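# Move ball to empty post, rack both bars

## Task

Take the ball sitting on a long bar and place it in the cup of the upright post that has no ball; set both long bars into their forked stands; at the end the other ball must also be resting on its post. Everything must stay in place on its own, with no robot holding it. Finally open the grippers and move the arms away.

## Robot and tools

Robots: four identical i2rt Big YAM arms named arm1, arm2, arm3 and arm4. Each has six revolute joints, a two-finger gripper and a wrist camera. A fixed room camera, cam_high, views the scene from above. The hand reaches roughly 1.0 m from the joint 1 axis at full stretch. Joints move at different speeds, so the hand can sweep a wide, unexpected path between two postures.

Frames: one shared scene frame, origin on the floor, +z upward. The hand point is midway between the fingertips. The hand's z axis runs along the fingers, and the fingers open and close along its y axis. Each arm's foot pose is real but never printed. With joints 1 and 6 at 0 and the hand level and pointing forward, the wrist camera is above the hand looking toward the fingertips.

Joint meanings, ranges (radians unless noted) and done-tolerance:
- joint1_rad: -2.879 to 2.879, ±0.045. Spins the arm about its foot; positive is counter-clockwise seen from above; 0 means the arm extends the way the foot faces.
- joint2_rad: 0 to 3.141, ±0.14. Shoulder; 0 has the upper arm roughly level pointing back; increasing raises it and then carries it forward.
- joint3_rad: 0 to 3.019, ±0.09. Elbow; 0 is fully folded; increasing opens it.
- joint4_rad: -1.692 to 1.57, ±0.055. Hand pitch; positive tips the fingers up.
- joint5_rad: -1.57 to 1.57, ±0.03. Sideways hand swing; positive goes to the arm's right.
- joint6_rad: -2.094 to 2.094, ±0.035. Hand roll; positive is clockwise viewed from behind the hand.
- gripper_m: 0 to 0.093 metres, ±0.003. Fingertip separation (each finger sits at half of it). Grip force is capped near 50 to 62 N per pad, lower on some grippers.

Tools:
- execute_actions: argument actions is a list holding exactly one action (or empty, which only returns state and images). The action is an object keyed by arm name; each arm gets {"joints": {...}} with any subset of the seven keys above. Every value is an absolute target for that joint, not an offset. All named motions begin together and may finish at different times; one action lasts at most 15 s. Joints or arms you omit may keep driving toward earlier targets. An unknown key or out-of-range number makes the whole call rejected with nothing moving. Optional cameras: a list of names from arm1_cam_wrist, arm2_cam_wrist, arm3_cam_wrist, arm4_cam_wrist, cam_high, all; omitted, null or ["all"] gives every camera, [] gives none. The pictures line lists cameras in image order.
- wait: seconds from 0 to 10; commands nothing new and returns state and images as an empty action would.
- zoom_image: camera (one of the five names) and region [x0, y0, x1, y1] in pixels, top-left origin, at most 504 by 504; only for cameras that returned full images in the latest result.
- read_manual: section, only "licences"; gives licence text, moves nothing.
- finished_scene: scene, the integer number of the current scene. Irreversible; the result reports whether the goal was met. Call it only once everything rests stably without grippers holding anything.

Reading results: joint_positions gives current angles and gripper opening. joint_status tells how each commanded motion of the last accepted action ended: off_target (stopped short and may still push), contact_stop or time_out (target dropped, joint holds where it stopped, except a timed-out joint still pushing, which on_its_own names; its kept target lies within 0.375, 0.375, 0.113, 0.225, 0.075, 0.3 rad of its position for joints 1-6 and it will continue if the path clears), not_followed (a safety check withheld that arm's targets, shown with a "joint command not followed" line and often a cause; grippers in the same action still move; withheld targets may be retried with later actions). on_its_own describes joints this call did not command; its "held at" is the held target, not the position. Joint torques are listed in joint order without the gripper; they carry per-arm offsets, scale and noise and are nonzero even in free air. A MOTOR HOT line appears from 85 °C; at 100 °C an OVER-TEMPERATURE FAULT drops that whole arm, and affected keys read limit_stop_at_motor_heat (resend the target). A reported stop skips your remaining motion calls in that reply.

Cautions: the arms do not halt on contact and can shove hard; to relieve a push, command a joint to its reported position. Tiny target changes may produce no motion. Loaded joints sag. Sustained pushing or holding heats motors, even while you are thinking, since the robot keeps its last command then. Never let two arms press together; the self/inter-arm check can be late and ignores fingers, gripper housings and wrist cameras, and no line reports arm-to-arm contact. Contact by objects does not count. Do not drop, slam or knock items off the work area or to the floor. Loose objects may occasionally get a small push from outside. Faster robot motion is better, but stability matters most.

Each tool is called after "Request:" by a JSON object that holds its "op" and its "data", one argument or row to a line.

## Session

Request:
{"op": "execute_actions", "data": {
  "actions": []
}}

Scene clock: 0.00 s.
Joint torques (N m, as the arm reports them, + toward a larger angle): no reading
arm1.joint_positions: joint1_rad=+0.289 joint2_rad=+0.563 joint3_rad=+1.420 joint4_rad=-1.296 joint5_rad=-0.058 joint6_rad=+0.327 gripper_m=+0.095
arm1.joint_status: not commanded
arm1.hand: x=+1.2499 y=-0.0691 z=+1.3737 quat_wxyz=(-0.186, -0.845, +0.000, +0.502) (m; scene frame)
arm2.joint_positions: joint1_rad=+0.280 joint2_rad=+0.490 joint3_rad=+1.389 joint4_rad=-1.172 joint5_rad=-0.142 joint6_rad=+0.076 gripper_m=+0.094
arm2.joint_status: not commanded
arm2.hand: x=+0.0919 y=+1.2751 z=+1.3815 quat_wxyz=(-0.531, -0.451, -0.658, +0.287) (m; scene frame)
arm3.joint_positions: joint1_rad=+0.256 joint2_rad=+0.643 joint3_rad=+1.352 joint4_rad=-1.304 joint5_rad=+0.291 joint6_rad=+0.090 gripper_m=+0.095
arm3.joint_status: not commanded
arm3.hand: x=-1.2042 y=+0.0158 z=+1.3568 quat_wxyz=(-0.484, -0.001, -0.874, +0.056) (m; scene frame)
arm4.joint_positions: joint1_rad=+0.183 joint2_rad=+0.640 joint3_rad=+1.458 joint4_rad=-1.331 joint5_rad=+0.226 joint6_rad=-0.156 gripper_m=+0.094
arm4.joint_status: not commanded
arm4.hand: x=-0.0147 y=-1.2165 z=+1.3531 quat_wxyz=(-0.411, +0.681, -0.525, -0.302) (m; scene frame)
pictures: arm1_cam_wrist, arm2_cam_wrist, arm3_cam_wrist, arm4_cam_wrist, cam_high
Images, in order (width x height): arm1_cam_wrist 616x616, arm2_cam_wrist 616x616, arm3_cam_wrist 616x616, arm4_cam_wrist 616x616, cam_high 896x504.

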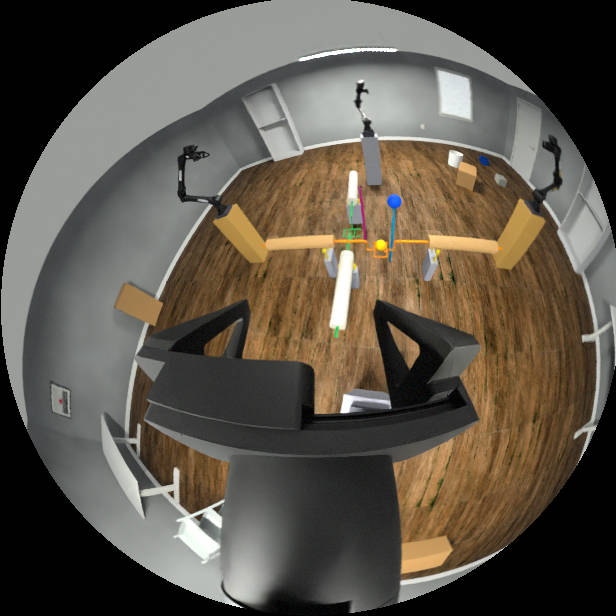

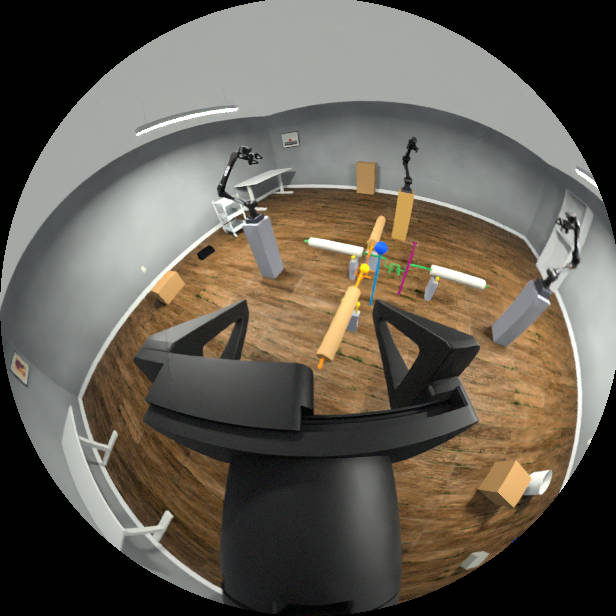

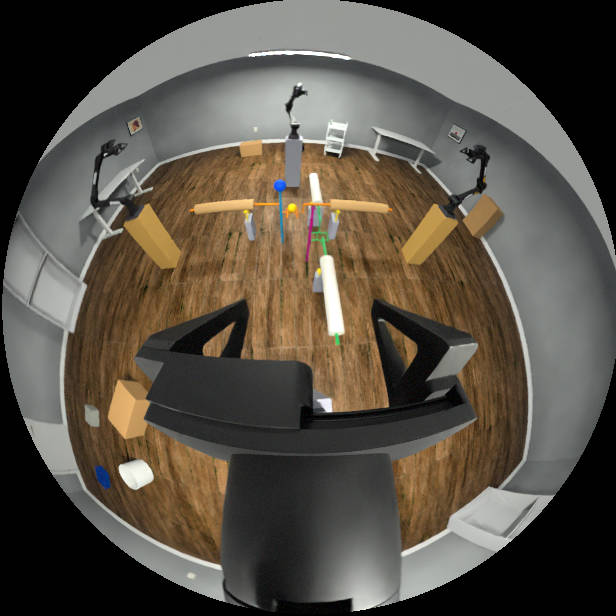

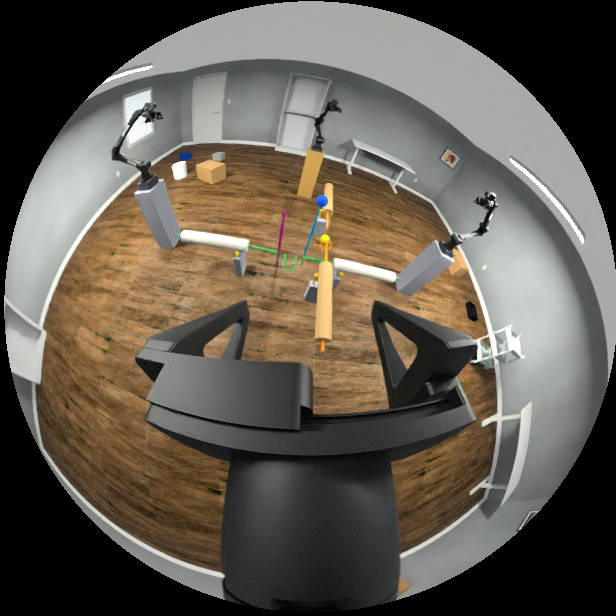

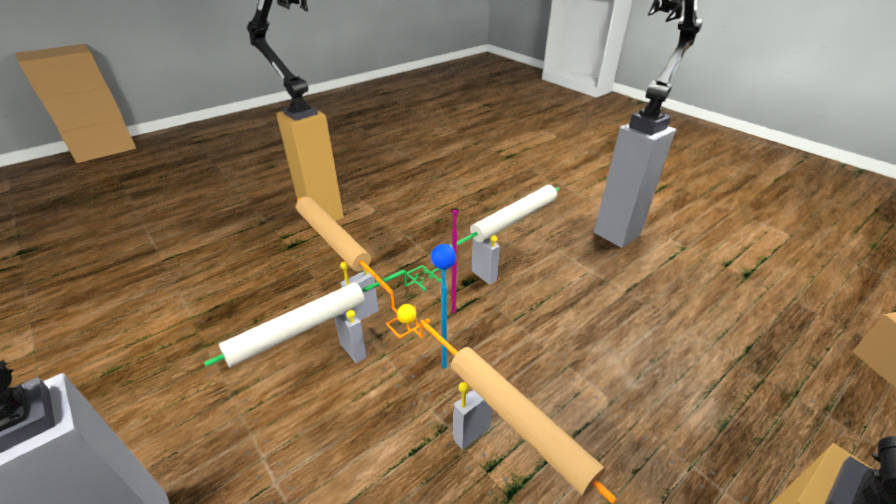

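Mirror in x.

Request:
{"op": "execute_actions", "data": {
  "actions": [
    {"arm2":{"joints":{"joint1_rad":0.535,"joint2_rad":2.35,"joint3_rad":1.31,"joint4_rad":-0.53,"joint5_rad":0,"joint6_rad":0.585}},"arm4":{"joints":{"joint1_rad":-0.65,"joint2_rad":2.34,"joint3_rad":1.28,"joint4_rad":-0.51,"joint5_rad":0,"joint6_rad":-0.6}},"arm3":{"joints":{"joint1_rad":-0.13,"joint2_rad":2.4,"joint3_rad":1.7,"joint4_rad":0.55,"joint5_rad":-0.15,"joint6_rad":0}}}
  ]
}}

Scene clock: 8.00 s.
Joint torques (N m, as the arm reports them, + toward a larger angle): arm1=[-2.74  4.2   9.26  1.6   0.07 -0.19] | arm2=[  2.19 -20.68   5.3    0.5    0.14   0.21] | arm3=[ -0.51 -23.37   9.79   3.16  -0.28  -0.17] | arm4=[ -1.17 -18.59   4.48   1.02  -0.05  -0.04]
arm1.joint_positions: joint1_rad=+0.289 joint2_rad=+0.563 joint3_rad=+1.420 joint4_rad=-1.296 joint5_rad=-0.058 joint6_rad=+0.327 gripper_m=+0.095
arm1.joint_status: not commanded
arm1.hand: x=+1.2499 y=-0.0691 z=+1.3737 quat_wxyz=(-0.186, -0.845, +0.000, +0.502) (m; scene frame)
arm2.joint_positions: joint1_rad=+0.525 joint2_rad=+2.340 joint3_rad=+1.301 joint4_rad=-0.537 joint5_rad=-0.005 joint6_rad=+0.572 gripper_m=+0.094
arm2.joint_status: all done
arm2.hand: x=+0.2836 y=+1.0082 z=+0.5571 quat_wxyz=(+0.006, -0.706, -0.708, +0.001) (m; scene frame)
arm3.joint_positions: joint1_rad=-0.119 joint2_rad=+2.401 joint3_rad=+1.682 joint4_rad=+0.529 joint5_rad=-0.146 joint6_rad=+0.013 gripper_m=+0.095
arm3.joint_status: all done
arm3.hand: x=-0.5810 y=-0.0951 z=+0.8764 quat_wxyz=(-0.642, -0.008, -0.767, -0.012) (m; scene frame)
arm4.joint_positions: joint1_rad=-0.651 joint2_rad=+2.347 joint3_rad=+1.277 joint4_rad=-0.522 joint5_rad=+0.001 joint6_rad=-0.591 gripper_m=+0.094
arm4.joint_status: all done
arm4.hand: x=+0.2906 y=-1.0267 z=+0.5536 quat_wxyz=(+0.011, +0.704, -0.710, +0.002) (m; scene frame)
pictures: arm1_cam_wrist, arm2_cam_wrist, arm3_cam_wrist, arm4_cam_wrist, cam_high
Images, in order (width x height): arm1_cam_wrist 616x616, arm2_cam_wrist 616x616, arm3_cam_wrist 616x616, arm4_cam_wrist 616x616, cam_high 896x504.

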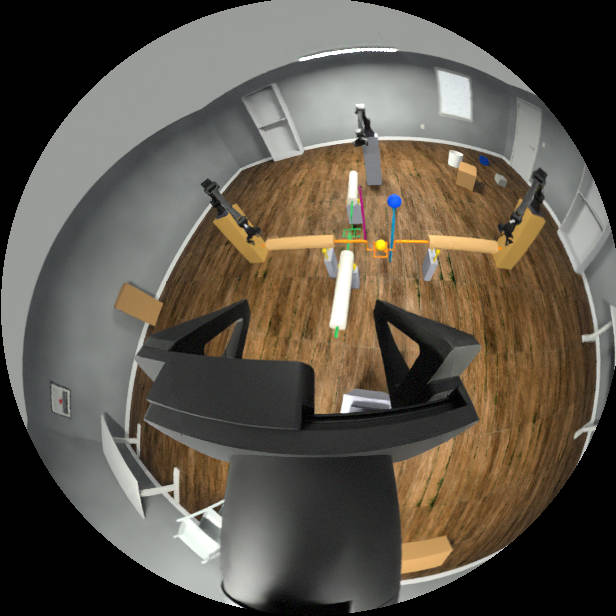

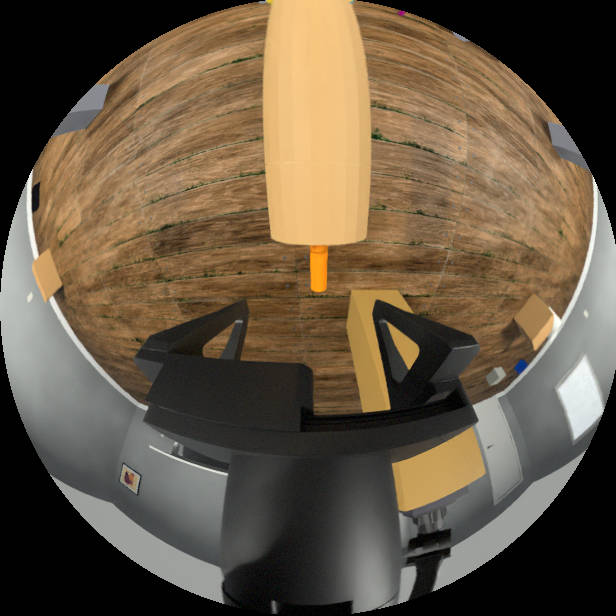

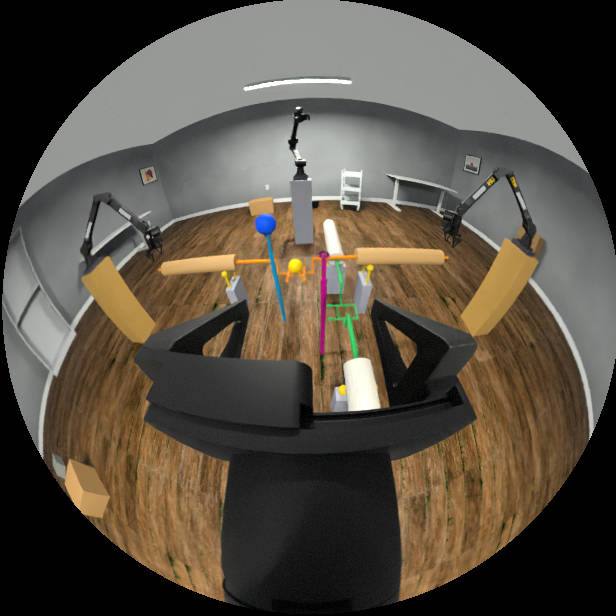

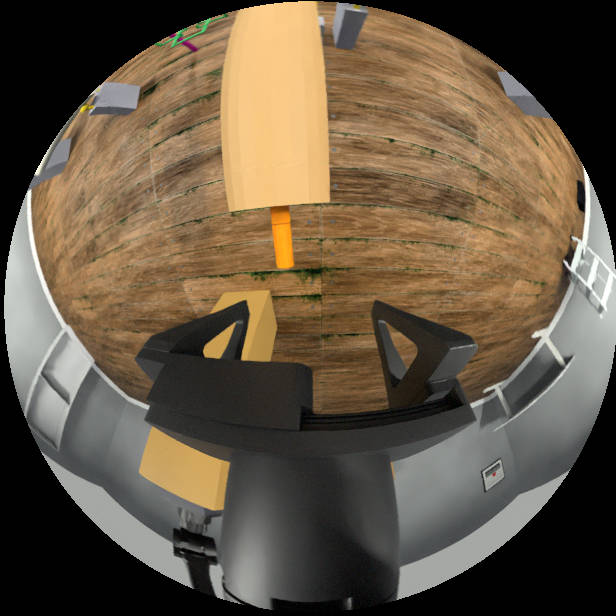

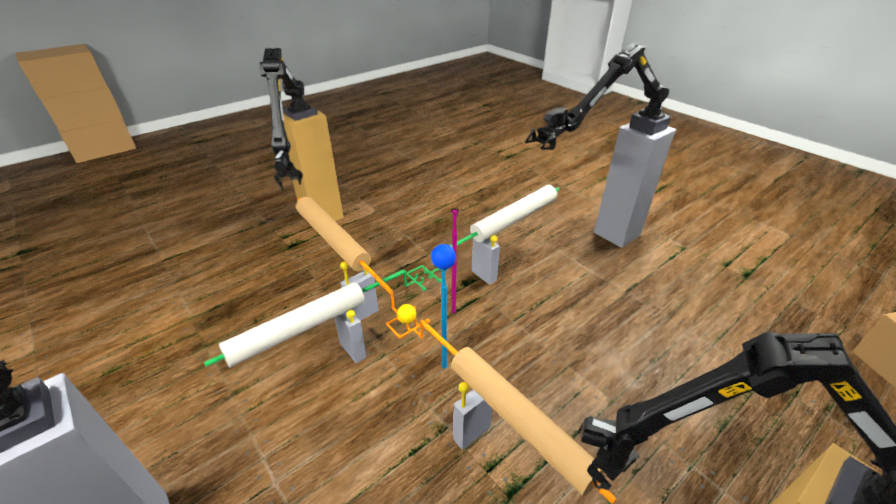

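Request:
{"op": "execute_actions", "data": {
  "actions": [
    {"arm2":{"joints":{"joint1_rad":0.515,"joint2_rad":2.58,"joint3_rad":1.38,"joint4_rad":-0.35,"joint6_rad":0.565}},"arm4":{"joints":{"joint1_rad":-0.583,"joint2_rad":2.588,"joint3_rad":1.38,"joint4_rad":-0.345,"joint6_rad":-0.525}}}
  ],
  "cameras": []
}}

Request:
{"op": "execute_actions", "data": {
  "actions": [
    {"arm2":{"joints":{"gripper_m":0}},"arm4":{"joints":{"gripper_m":0}}}
  ]
}}

Scene clock: 16.27 s.
Joint torques (N m, as the arm reports them, + toward a larger angle): arm1=[-2.7   4.18  9.27  1.59  0.07 -0.19] | arm2=[  0.7  -14.79   3.91   1.01  -0.56   0.03] | arm3=[ -0.51 -24.05   9.78   3.27  -0.29  -0.2 ] | arm4=[ -2.7  -18.13   3.16   0.94   0.15   0.24]
arm1.joint_positions: joint1_rad=+0.289 joint2_rad=+0.563 joint3_rad=+1.420 joint4_rad=-1.296 joint5_rad=-0.058 joint6_rad=+0.327 gripper_m=+0.095
arm1.joint_status: not commanded
arm1.hand: x=+1.2499 y=-0.0691 z=+1.3737 quat_wxyz=(-0.186, -0.845, +0.000, +0.502) (m; scene frame)
arm2.joint_positions: joint1_rad=+0.521 joint2_rad=+2.494 joint3_rad=+1.385 joint4_rad=-0.361 joint5_rad=+0.015 joint6_rad=+0.566 gripper_m=+0.094
arm2.joint_status: all done
arm2.hand: x=+0.2966 y=+0.9772 z=+0.4952 quat_wxyz=(-0.044, -0.705, -0.708, +0.022) (m; scene frame)
arm3.joint_positions: joint1_rad=-0.119 joint2_rad=+2.401 joint3_rad=+1.682 joint4_rad=+0.529 joint5_rad=-0.146 joint6_rad=+0.013 gripper_m=+0.095
arm3.joint_status: not commanded
arm3.hand: x=-0.5810 y=-0.0951 z=+0.8764 quat_wxyz=(-0.642, -0.008, -0.767, -0.012) (m; scene frame)
arm4.joint_positions: joint1_rad=-0.576 joint2_rad=+2.592 joint3_rad=+1.379 joint4_rad=-0.353 joint5_rad=-0.002 joint6_rad=-0.535 gripper_m=+0.094
arm4.joint_status: all done
arm4.hand: x=+0.2582 y=-1.0048 z=+0.4481 quat_wxyz=(-0.001, +0.710, -0.704, -0.002) (m; scene frame)
pictures: none
No camera images: the call's "cameras" was empty. Leave "cameras" out to get every camera's image.

Scene clock: 17.00 s.
Joint torques (N m, as the arm reports them, + toward a larger angle): arm1=[-2.71  4.18  9.26  1.59  0.07 -0.19] | arm2=[  3.7  -13.85   4.73   1.53  -0.49   0.06] | arm3=[ -0.76 -24.01   9.8    3.23  -0.29  -0.18] | arm4=[ -1.73 -18.19   3.71   0.95   0.8    0.24]
arm1.joint_positions: joint1_rad=+0.289 joint2_rad=+0.563 joint3_rad=+1.420 joint4_rad=-1.296 joint5_rad=-0.058 joint6_rad=+0.327 gripper_m=+0.095
arm1.joint_status: not commanded
arm1.hand: x=+1.2499 y=-0.0691 z=+1.3737 quat_wxyz=(-0.186, -0.845, +0.000, +0.502) (m; scene frame)
arm2.joint_positions: joint1_rad=+0.491 joint2_rad=+2.486 joint3_rad=+1.374 joint4_rad=-0.376 joint5_rad=+0.014 joint6_rad=+0.566 gripper_m=+0.000
arm2.joint_status: all done
arm2.hand: x=+0.2784 y=+0.9748 z=+0.4968 quat_wxyz=(-0.034, -0.716, -0.697, +0.020) (m; scene frame)
arm3.joint_positions: joint1_rad=-0.119 joint2_rad=+2.401 joint3_rad=+1.682 joint4_rad=+0.529 joint5_rad=-0.146 joint6_rad=+0.013 gripper_m=+0.095
arm3.joint_status: not commanded
arm3.hand: x=-0.5810 y=-0.0951 z=+0.8764 quat_wxyz=(-0.642, -0.008, -0.767, -0.012) (m; scene frame)
arm4.joint_positions: joint1_rad=-0.575 joint2_rad=+2.588 joint3_rad=+1.373 joint4_rad=-0.354 joint5_rad=-0.015 joint6_rad=-0.539 gripper_m=+0.016
arm4.joint_status: gripper_m off_target (ended at +0.016, target +0.000)
arm4.hand: x=+0.2549 y=-1.0053 z=+0.4492 quat_wxyz=(+0.002, +0.712, -0.702, -0.008) (m; scene frame)
pictures: arm1_cam_wrist, arm2_cam_wrist, arm3_cam_wrist, arm4_cam_wrist, cam_high
Images, in order (width x height): arm1_cam_wrist 616x616, arm2_cam_wrist 616x616, arm3_cam_wrist 616x616, arm4_cam_wrist 616x616, cam_high 896x504.

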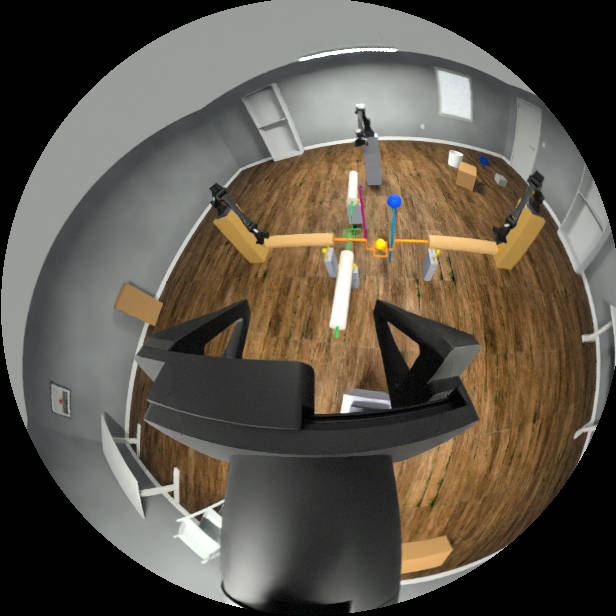

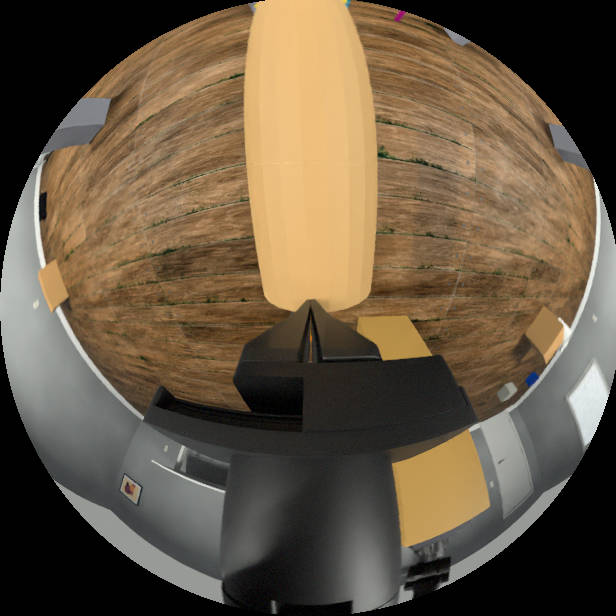

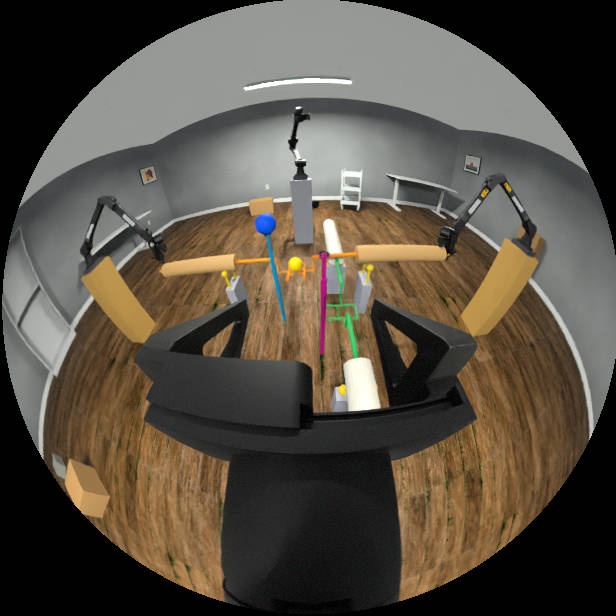

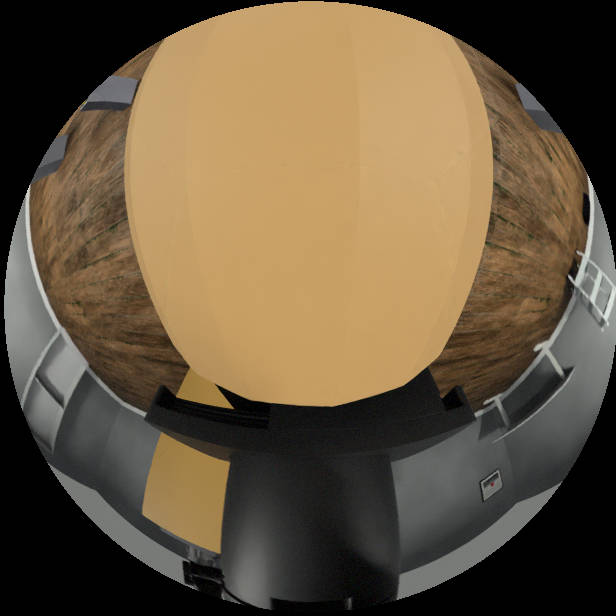

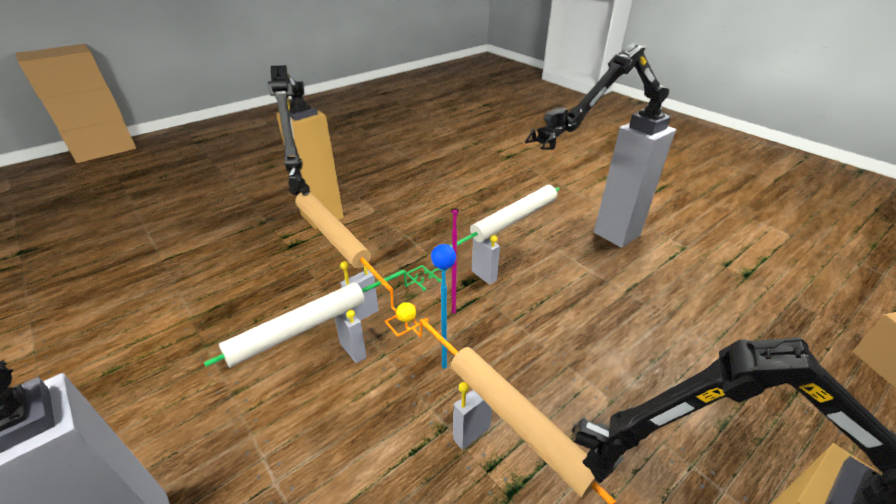

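Request:
{"op": "execute_actions", "data": {
  "actions": [
    {"arm4":{"joints":{"gripper_m":0.05,"joint4_rad":-0.39}}}
  ],
  "cameras": []
}}

Request:
{"op": "execute_actions", "data": {
  "actions": [
    {"arm2":{"joints":{"joint2_rad":2.44}}}
  ],
  "cameras": []
}}

Request:
{"op": "execute_actions", "data": {
  "actions": [
    {"arm2":{"joints":{"joint2_rad":2.42,"joint3_rad":1.28,"joint4_rad":-0.45,"gripper_m":0.09}}}
  ],
  "cameras": ["arm2_cam_wrist"]
}}

Request:
{"op": "execute_actions", "data": {
  "actions": [
    {"arm2":{"joints":{"joint2_rad":2.52,"joint3_rad":1.33,"joint4_rad":-0.4}}}
  ],
  "cameras": []
}}

Request:
{"op": "execute_actions", "data": {
  "actions": [
    {"arm2":{"joints":{"joint2_rad":2.59,"joint3_rad":1.38,"joint4_rad":-0.35}}}
  ]
}}

Scene clock: 29.77 s.
Joint torques (N m, as the arm reports them, + toward a larger angle): arm1=[-2.67  4.16  9.26  1.59  0.07 -0.19] | arm2=[  3.6  -13.92   4.71   1.46  -0.38   0.04] | arm3=[ -0.5  -23.92   9.83   3.38  -0.3   -0.18] | arm4=[ -2.89 -17.41   3.67  -0.28   0.35   0.25]
arm1.joint_positions: joint1_rad=+0.289 joint2_rad=+0.563 joint3_rad=+1.420 joint4_rad=-1.296 joint5_rad=-0.058 joint6_rad=+0.327 gripper_m=+0.095
arm1.joint_status: not commanded
arm1.hand: x=+1.2499 y=-0.0691 z=+1.3737 quat_wxyz=(-0.186, -0.845, +0.000, +0.502) (m; scene frame)
arm2.joint_positions: joint1_rad=+0.491 joint2_rad=+2.486 joint3_rad=+1.374 joint4_rad=-0.374 joint5_rad=+0.011 joint6_rad=+0.566 gripper_m=+0.000
arm2.joint_status: not commanded
arm2.hand: x=+0.2793 y=+0.9748 z=+0.4968 quat_wxyz=(-0.035, -0.716, -0.697, +0.019) (m; scene frame)
arm3.joint_positions: joint1_rad=-0.119 joint2_rad=+2.401 joint3_rad=+1.682 joint4_rad=+0.529 joint5_rad=-0.146 joint6_rad=+0.013 gripper_m=+0.095
arm3.joint_status: not commanded
arm3.hand: x=-0.5810 y=-0.0951 z=+0.8764 quat_wxyz=(-0.642, -0.008, -0.767, -0.012) (m; scene frame)
arm4.joint_positions: joint1_rad=-0.575 joint2_rad=+2.584 joint3_rad=+1.373 joint4_rad=-0.375 joint5_rad=-0.006 joint6_rad=-0.538 gripper_m=+0.050
arm4.joint_status: all done
arm4.hand: x=+0.2545 y=-1.0092 z=+0.4511 quat_wxyz=(+0.009, +0.712, -0.702, -0.001) (m; scene frame)
pictures: none
No camera images: the call's "cameras" was empty. Leave "cameras" out to get every camera's image.

Scene clock: 30.63 s.
Joint torques (N m, as the arm reports them, + toward a larger angle): arm1=[-2.72  4.2   9.27  1.59  0.07 -0.19] | arm2=[  2.6  -22.76   5.19   1.03  -0.16   0.04] | arm3=[ -0.71 -23.87   9.86   3.31  -0.3   -0.17] | arm4=[ -2.81 -17.79   3.6    0.06   0.08   0.18]
arm1.joint_positions: joint1_rad=+0.289 joint2_rad=+0.563 joint3_rad=+1.420 joint4_rad=-1.296 joint5_rad=-0.058 joint6_rad=+0.327 gripper_m=+0.095
arm1.joint_status: not commanded
arm1.hand: x=+1.2499 y=-0.0691 z=+1.3737 quat_wxyz=(-0.186, -0.845, +0.000, +0.502) (m; scene frame)
arm2.joint_positions: joint1_rad=+0.504 joint2_rad=+2.441 joint3_rad=+1.373 joint4_rad=-0.361 joint5_rad=+0.004 joint6_rad=+0.566 gripper_m=+0.000
arm2.joint_status: all done
arm2.hand: x=+0.2972 y=+0.9612 z=+0.5213 quat_wxyz=(-0.064, -0.710, -0.701, +0.022) (m; scene frame)
arm3.joint_positions: joint1_rad=-0.119 joint2_rad=+2.401 joint3_rad=+1.682 joint4_rad=+0.529 joint5_rad=-0.146 joint6_rad=+0.013 gripper_m=+0.095
arm3.joint_status: not commanded
arm3.hand: x=-0.5810 y=-0.0951 z=+0.8764 quat_wxyz=(-0.642, -0.008, -0.767, -0.012) (m; scene frame)
arm4.joint_positions: joint1_rad=-0.577 joint2_rad=+2.584 joint3_rad=+1.373 joint4_rad=-0.381 joint5_rad=-0.002 joint6_rad=-0.534 gripper_m=+0.050
arm4.joint_status: not commanded
arm4.hand: x=+0.2551 y=-1.0111 z=+0.4511 quat_wxyz=(+0.011, +0.710, -0.705, +0.002) (m; scene frame)
pictures: none
No camera images: the call's "cameras" was empty. Leave "cameras" out to get every camera's image.

Scene clock: 31.53 s.
Joint torques (N m, as the arm reports them, + toward a larger angle): arm1=[-2.71  4.16  9.27  1.59  0.07 -0.19] | arm2=[  2.48 -20.77   4.18  -0.12  -0.16   0.06] | arm3=[ -0.91 -23.82   9.79   3.17  -0.27  -0.18] | arm4=[ -1.99 -17.55   3.76   0.     0.18   0.19]
arm1.joint_positions: joint1_rad=+0.289 joint2_rad=+0.563 joint3_rad=+1.420 joint4_rad=-1.296 joint5_rad=-0.058 joint6_rad=+0.327 gripper_m=+0.095
arm1.joint_status: not commanded
arm1.hand: x=+1.2499 y=-0.0691 z=+1.3737 quat_wxyz=(-0.186, -0.845, +0.000, +0.502) (m; scene frame)
arm2.joint_positions: joint1_rad=+0.504 joint2_rad=+2.417 joint3_rad=+1.274 joint4_rad=-0.444 joint5_rad=+0.004 joint6_rad=+0.566 gripper_m=+0.090
arm2.joint_status: all done
arm2.hand: x=+0.2610 y=+1.0197 z=+0.5147 quat_wxyz=(+0.012, -0.712, -0.702, +0.004) (m; scene frame)
arm3.joint_positions: joint1_rad=-0.119 joint2_rad=+2.401 joint3_rad=+1.682 joint4_rad=+0.529 joint5_rad=-0.146 joint6_rad=+0.013 gripper_m=+0.095
arm3.joint_status: not commanded
arm3.hand: x=-0.5810 y=-0.0951 z=+0.8764 quat_wxyz=(-0.642, -0.008, -0.767, -0.012) (m; scene frame)
arm4.joint_positions: joint1_rad=-0.577 joint2_rad=+2.584 joint3_rad=+1.373 joint4_rad=-0.381 joint5_rad=-0.002 joint6_rad=-0.534 gripper_m=+0.050
arm4.joint_status: not commanded
arm4.hand: x=+0.2551 y=-1.0111 z=+0.4511 quat_wxyz=(+0.011, +0.710, -0.705, +0.002) (m; scene frame)
pictures: arm2_cam_wrist
Images, in order (width x height): arm2_cam_wrist 616x616.

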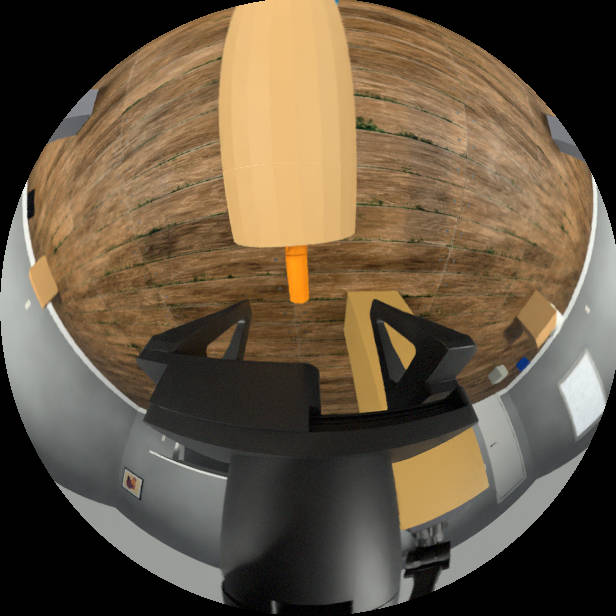

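Scene clock: 32.37 s.
Joint torques (N m, as the arm reports them, + toward a larger angle): arm1=[-2.7   4.19  9.26  1.59  0.07 -0.2 ] | arm2=[  2.57 -19.64   4.15   0.44  -0.17   0.06] | arm3=[ -0.56 -23.81   9.72   3.28  -0.3   -0.18] | arm4=[ -2.18 -17.66   3.66   0.04   0.11   0.13]
arm1.joint_positions: joint1_rad=+0.289 joint2_rad=+0.563 joint3_rad=+1.420 joint4_rad=-1.296 joint5_rad=-0.058 joint6_rad=+0.327 gripper_m=+0.095
arm1.joint_status: not commanded
arm1.hand: x=+1.2499 y=-0.0691 z=+1.3737 quat_wxyz=(-0.186, -0.845, +0.000, +0.502) (m; scene frame)
arm2.joint_positions: joint1_rad=+0.504 joint2_rad=+2.500 joint3_rad=+1.322 joint4_rad=-0.407 joint5_rad=+0.004 joint6_rad=+0.566 gripper_m=+0.090
arm2.joint_status: all done
arm2.hand: x=+0.2626 y=+1.0166 z=+0.4813 quat_wxyz=(+0.012, -0.712, -0.702, +0.004) (m; scene frame)
arm3.joint_positions: joint1_rad=-0.119 joint2_rad=+2.401 joint3_rad=+1.682 joint4_rad=+0.529 joint5_rad=-0.146 joint6_rad=+0.013 gripper_m=+0.095
arm3.joint_status: not commanded
arm3.hand: x=-0.5810 y=-0.0951 z=+0.8764 quat_wxyz=(-0.642, -0.008, -0.767, -0.012) (m; scene frame)
arm4.joint_positions: joint1_rad=-0.577 joint2_rad=+2.584 joint3_rad=+1.373 joint4_rad=-0.381 joint5_rad=-0.002 joint6_rad=-0.534 gripper_m=+0.050
arm4.joint_status: not commanded
arm4.hand: x=+0.2551 y=-1.0111 z=+0.4511 quat_wxyz=(+0.011, +0.710, -0.705, +0.002) (m; scene frame)
pictures: none
No camera images: the call's "cameras" was empty. Leave "cameras" out to get every camera's image.

Scene clock: 33.17 s.
Joint torques (N m, as the arm reports them, + toward a larger angle): arm1=[-2.7   4.19  9.27  1.59  0.07 -0.19] | arm2=[  2.47 -19.8    4.26   0.61  -0.17   0.06] | arm3=[ -0.78 -23.63   9.88   3.25  -0.28  -0.19] | arm4=[ -2.24 -17.     3.85  -0.18   0.18   0.2 ]
arm1.joint_positions: joint1_rad=+0.289 joint2_rad=+0.563 joint3_rad=+1.420 joint4_rad=-1.296 joint5_rad=-0.058 joint6_rad=+0.327 gripper_m=+0.095
arm1.joint_status: not commanded
arm1.hand: x=+1.2499 y=-0.0691 z=+1.3737 quat_wxyz=(-0.186, -0.845, +0.000, +0.502) (m; scene frame)
arm2.joint_positions: joint1_rad=+0.504 joint2_rad=+2.565 joint3_rad=+1.369 joint4_rad=-0.358 joint5_rad=+0.004 joint6_rad=+0.566 gripper_m=+0.090
arm2.joint_status: all done
arm2.hand: x=+0.2681 y=+1.0071 z=+0.4558 quat_wxyz=(-0.003, -0.712, -0.702, +0.008) (m; scene frame)
arm3.joint_positions: joint1_rad=-0.119 joint2_rad=+2.401 joint3_rad=+1.682 joint4_rad=+0.529 joint5_rad=-0.146 joint6_rad=+0.013 gripper_m=+0.095
arm3.joint_status: not commanded
arm3.hand: x=-0.5810 y=-0.0951 z=+0.8764 quat_wxyz=(-0.642, -0.008, -0.767, -0.012) (m; scene frame)
arm4.joint_positions: joint1_rad=-0.577 joint2_rad=+2.584 joint3_rad=+1.373 joint4_rad=-0.381 joint5_rad=-0.002 joint6_rad=-0.534 gripper_m=+0.050
arm4.joint_status: not commanded
arm4.hand: x=+0.2551 y=-1.0111 z=+0.4511 quat_wxyz=(+0.011, +0.710, -0.705, +0.002) (m; scene frame)
pictures: arm1_cam_wrist, arm2_cam_wrist, arm3_cam_wrist, arm4_cam_wrist, cam_high
Images, in order (width x height): arm1_cam_wrist 616x616, arm2_cam_wrist 616x616, arm3_cam_wrist 616x616, arm4_cam_wrist 616x616, cam_high 896x504.

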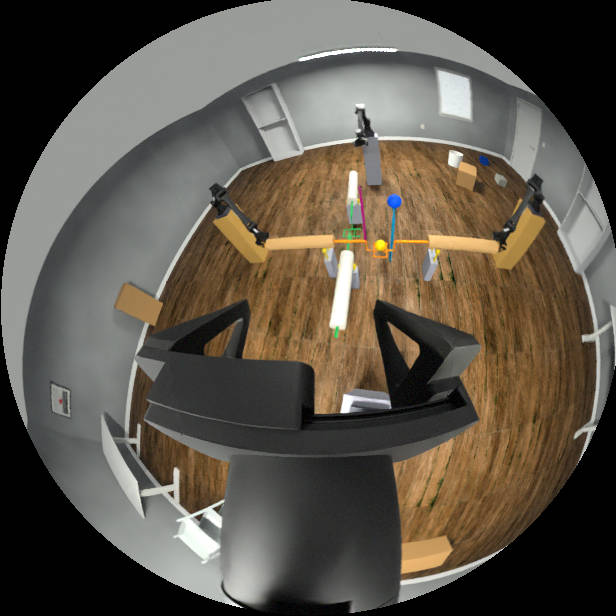

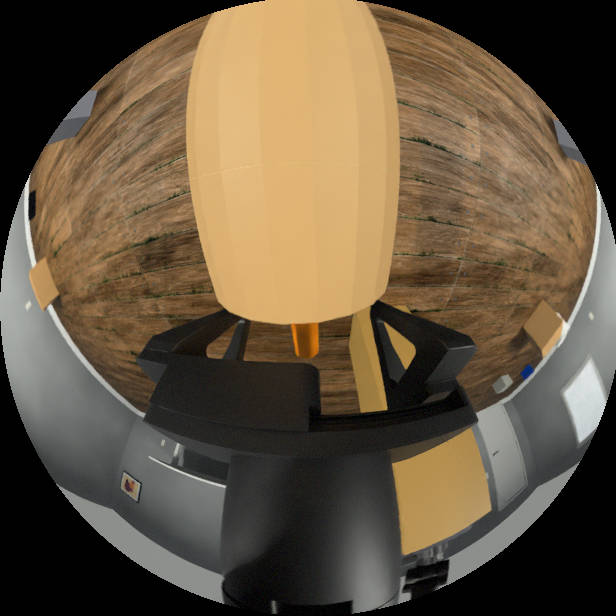

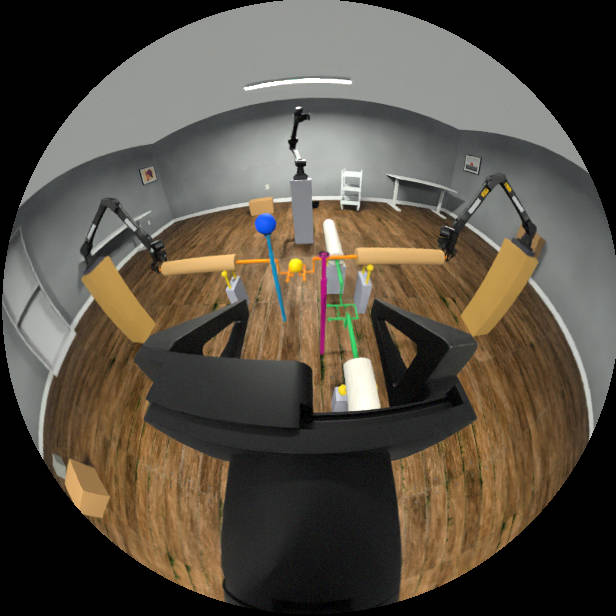

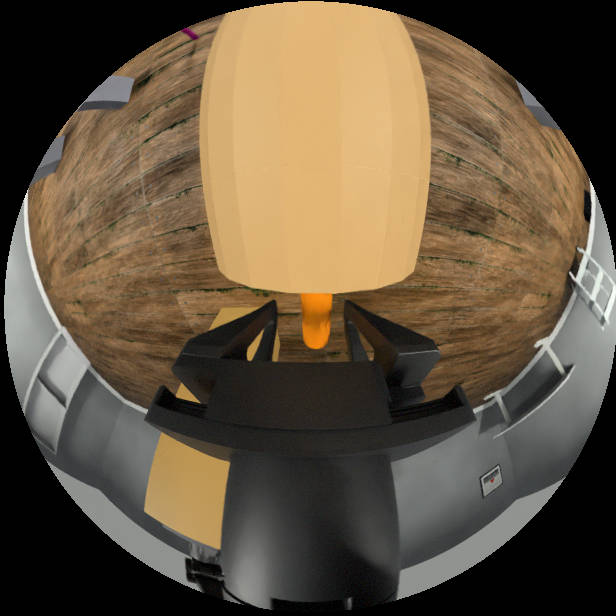

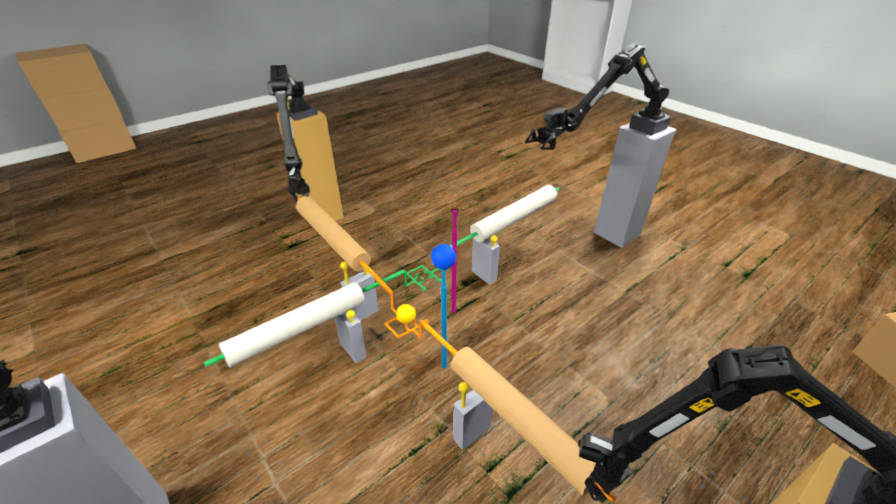

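Request:
{"op": "execute_actions", "data": {
  "actions": [
    {"arm2":{"joints":{"joint2_rad":2.612,"joint1_rad":0.535}}}
  ],
  "cameras": []
}}

Request:
{"op": "execute_actions", "data": {
  "actions": [
    {"arm2":{"joints":{"gripper_m":0}},"arm4":{"joints":{"gripper_m":0}}}
  ],
  "cameras": ["arm2_cam_wrist","arm4_cam_wrist"]
}}

Scene clock: 41.00 s.
Joint torques (N m, as the arm reports them, + toward a larger angle): arm1=[-2.72  4.17  9.27  1.59  0.07 -0.19] | arm2=[  2.06 -19.3    4.06   0.57  -0.18   0.05] | arm3=[ -0.62 -23.71   9.78   3.23  -0.28  -0.18] | arm4=[ -2.14 -18.     3.63  -0.11   0.13   0.15]
arm1.joint_positions: joint1_rad=+0.289 joint2_rad=+0.563 joint3_rad=+1.420 joint4_rad=-1.296 joint5_rad=-0.058 joint6_rad=+0.327 gripper_m=+0.095
arm1.joint_status: not commanded
arm1.hand: x=+1.2499 y=-0.0691 z=+1.3737 quat_wxyz=(-0.186, -0.845, +0.000, +0.502) (m; scene frame)
arm2.joint_positions: joint1_rad=+0.526 joint2_rad=+2.581 joint3_rad=+1.369 joint4_rad=-0.358 joint5_rad=+0.004 joint6_rad=+0.566 gripper_m=+0.090
arm2.joint_status: all done
arm2.hand: x=+0.2738 y=+1.0194 z=+0.4478 quat_wxyz=(+0.005, -0.704, -0.710, +0.006) (m; scene frame)
arm3.joint_positions: joint1_rad=-0.119 joint2_rad=+2.401 joint3_rad=+1.682 joint4_rad=+0.529 joint5_rad=-0.146 joint6_rad=+0.013 gripper_m=+0.095
arm3.joint_status: not commanded
arm3.hand: x=-0.5810 y=-0.0951 z=+0.8764 quat_wxyz=(-0.642, -0.008, -0.767, -0.012) (m; scene frame)
arm4.joint_positions: joint1_rad=-0.577 joint2_rad=+2.584 joint3_rad=+1.373 joint4_rad=-0.381 joint5_rad=-0.002 joint6_rad=-0.534 gripper_m=+0.050
arm4.joint_status: not commanded
arm4.hand: x=+0.2551 y=-1.0111 z=+0.4511 quat_wxyz=(+0.011, +0.710, -0.705, +0.002) (m; scene frame)
pictures: none
No camera images: the call's "cameras" was empty. Leave "cameras" out to get every camera's image.

Scene clock: 41.70 s.
Joint torques (N m, as the arm reports them, + toward a larger angle): arm1=[-2.72  4.17  9.26  1.6   0.07 -0.19] | arm2=[  2.11 -19.03   4.04   0.56  -0.21   0.1 ] | arm3=[ -0.57 -23.36   9.75   3.19  -0.3   -0.17] | arm4=[ -1.3  -17.38   3.44   0.11  -0.16   0.27]
arm1.joint_positions: joint1_rad=+0.289 joint2_rad=+0.563 joint3_rad=+1.420 joint4_rad=-1.296 joint5_rad=-0.058 joint6_rad=+0.327 gripper_m=+0.095
arm1.joint_status: not commanded
arm1.hand: x=+1.2499 y=-0.0691 z=+1.3737 quat_wxyz=(-0.186, -0.845, +0.000, +0.502) (m; scene frame)
arm2.joint_positions: joint1_rad=+0.526 joint2_rad=+2.581 joint3_rad=+1.369 joint4_rad=-0.358 joint5_rad=+0.005 joint6_rad=+0.563 gripper_m=+0.018
arm2.joint_status: gripper_m off_target (ended at +0.018, target +0.000)
arm2.hand: x=+0.2736 y=+1.0193 z=+0.4478 quat_wxyz=(+0.005, -0.703, -0.711, +0.006) (m; scene frame)
arm3.joint_positions: joint1_rad=-0.119 joint2_rad=+2.401 joint3_rad=+1.682 joint4_rad=+0.529 joint5_rad=-0.146 joint6_rad=+0.013 gripper_m=+0.095
arm3.joint_status: not commanded
arm3.hand: x=-0.5810 y=-0.0951 z=+0.8764 quat_wxyz=(-0.642, -0.008, -0.767, -0.012) (m; scene frame)
arm4.joint_positions: joint1_rad=-0.581 joint2_rad=+2.583 joint3_rad=+1.374 joint4_rad=-0.381 joint5_rad=+0.004 joint6_rad=-0.540 gripper_m=+0.019
arm4.joint_status: gripper_m off_target (ended at +0.019, target +0.000)
arm4.hand: x=+0.2582 y=-1.0117 z=+0.4516 quat_wxyz=(+0.010, +0.710, -0.704, +0.004) (m; scene frame)
pictures: arm2_cam_wrist, arm4_cam_wrist
Images, in order (width x height): arm2_cam_wrist 616x616, arm4_cam_wrist 616x616.

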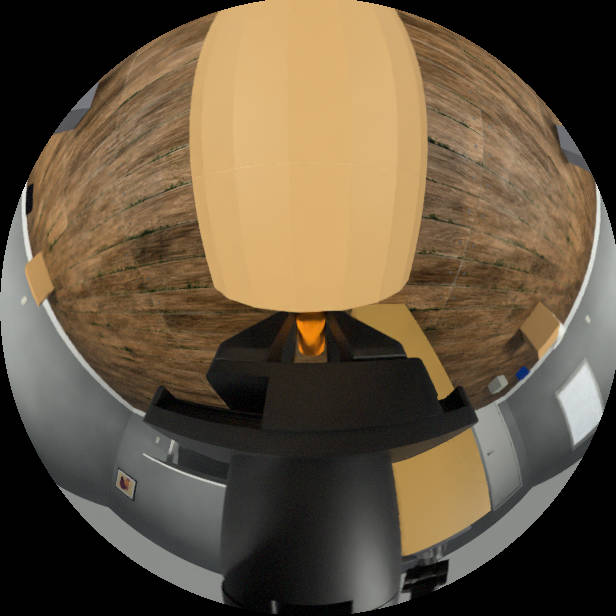

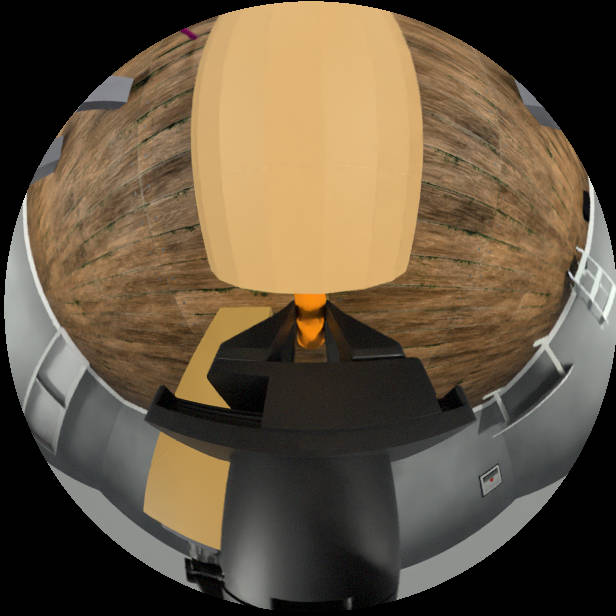

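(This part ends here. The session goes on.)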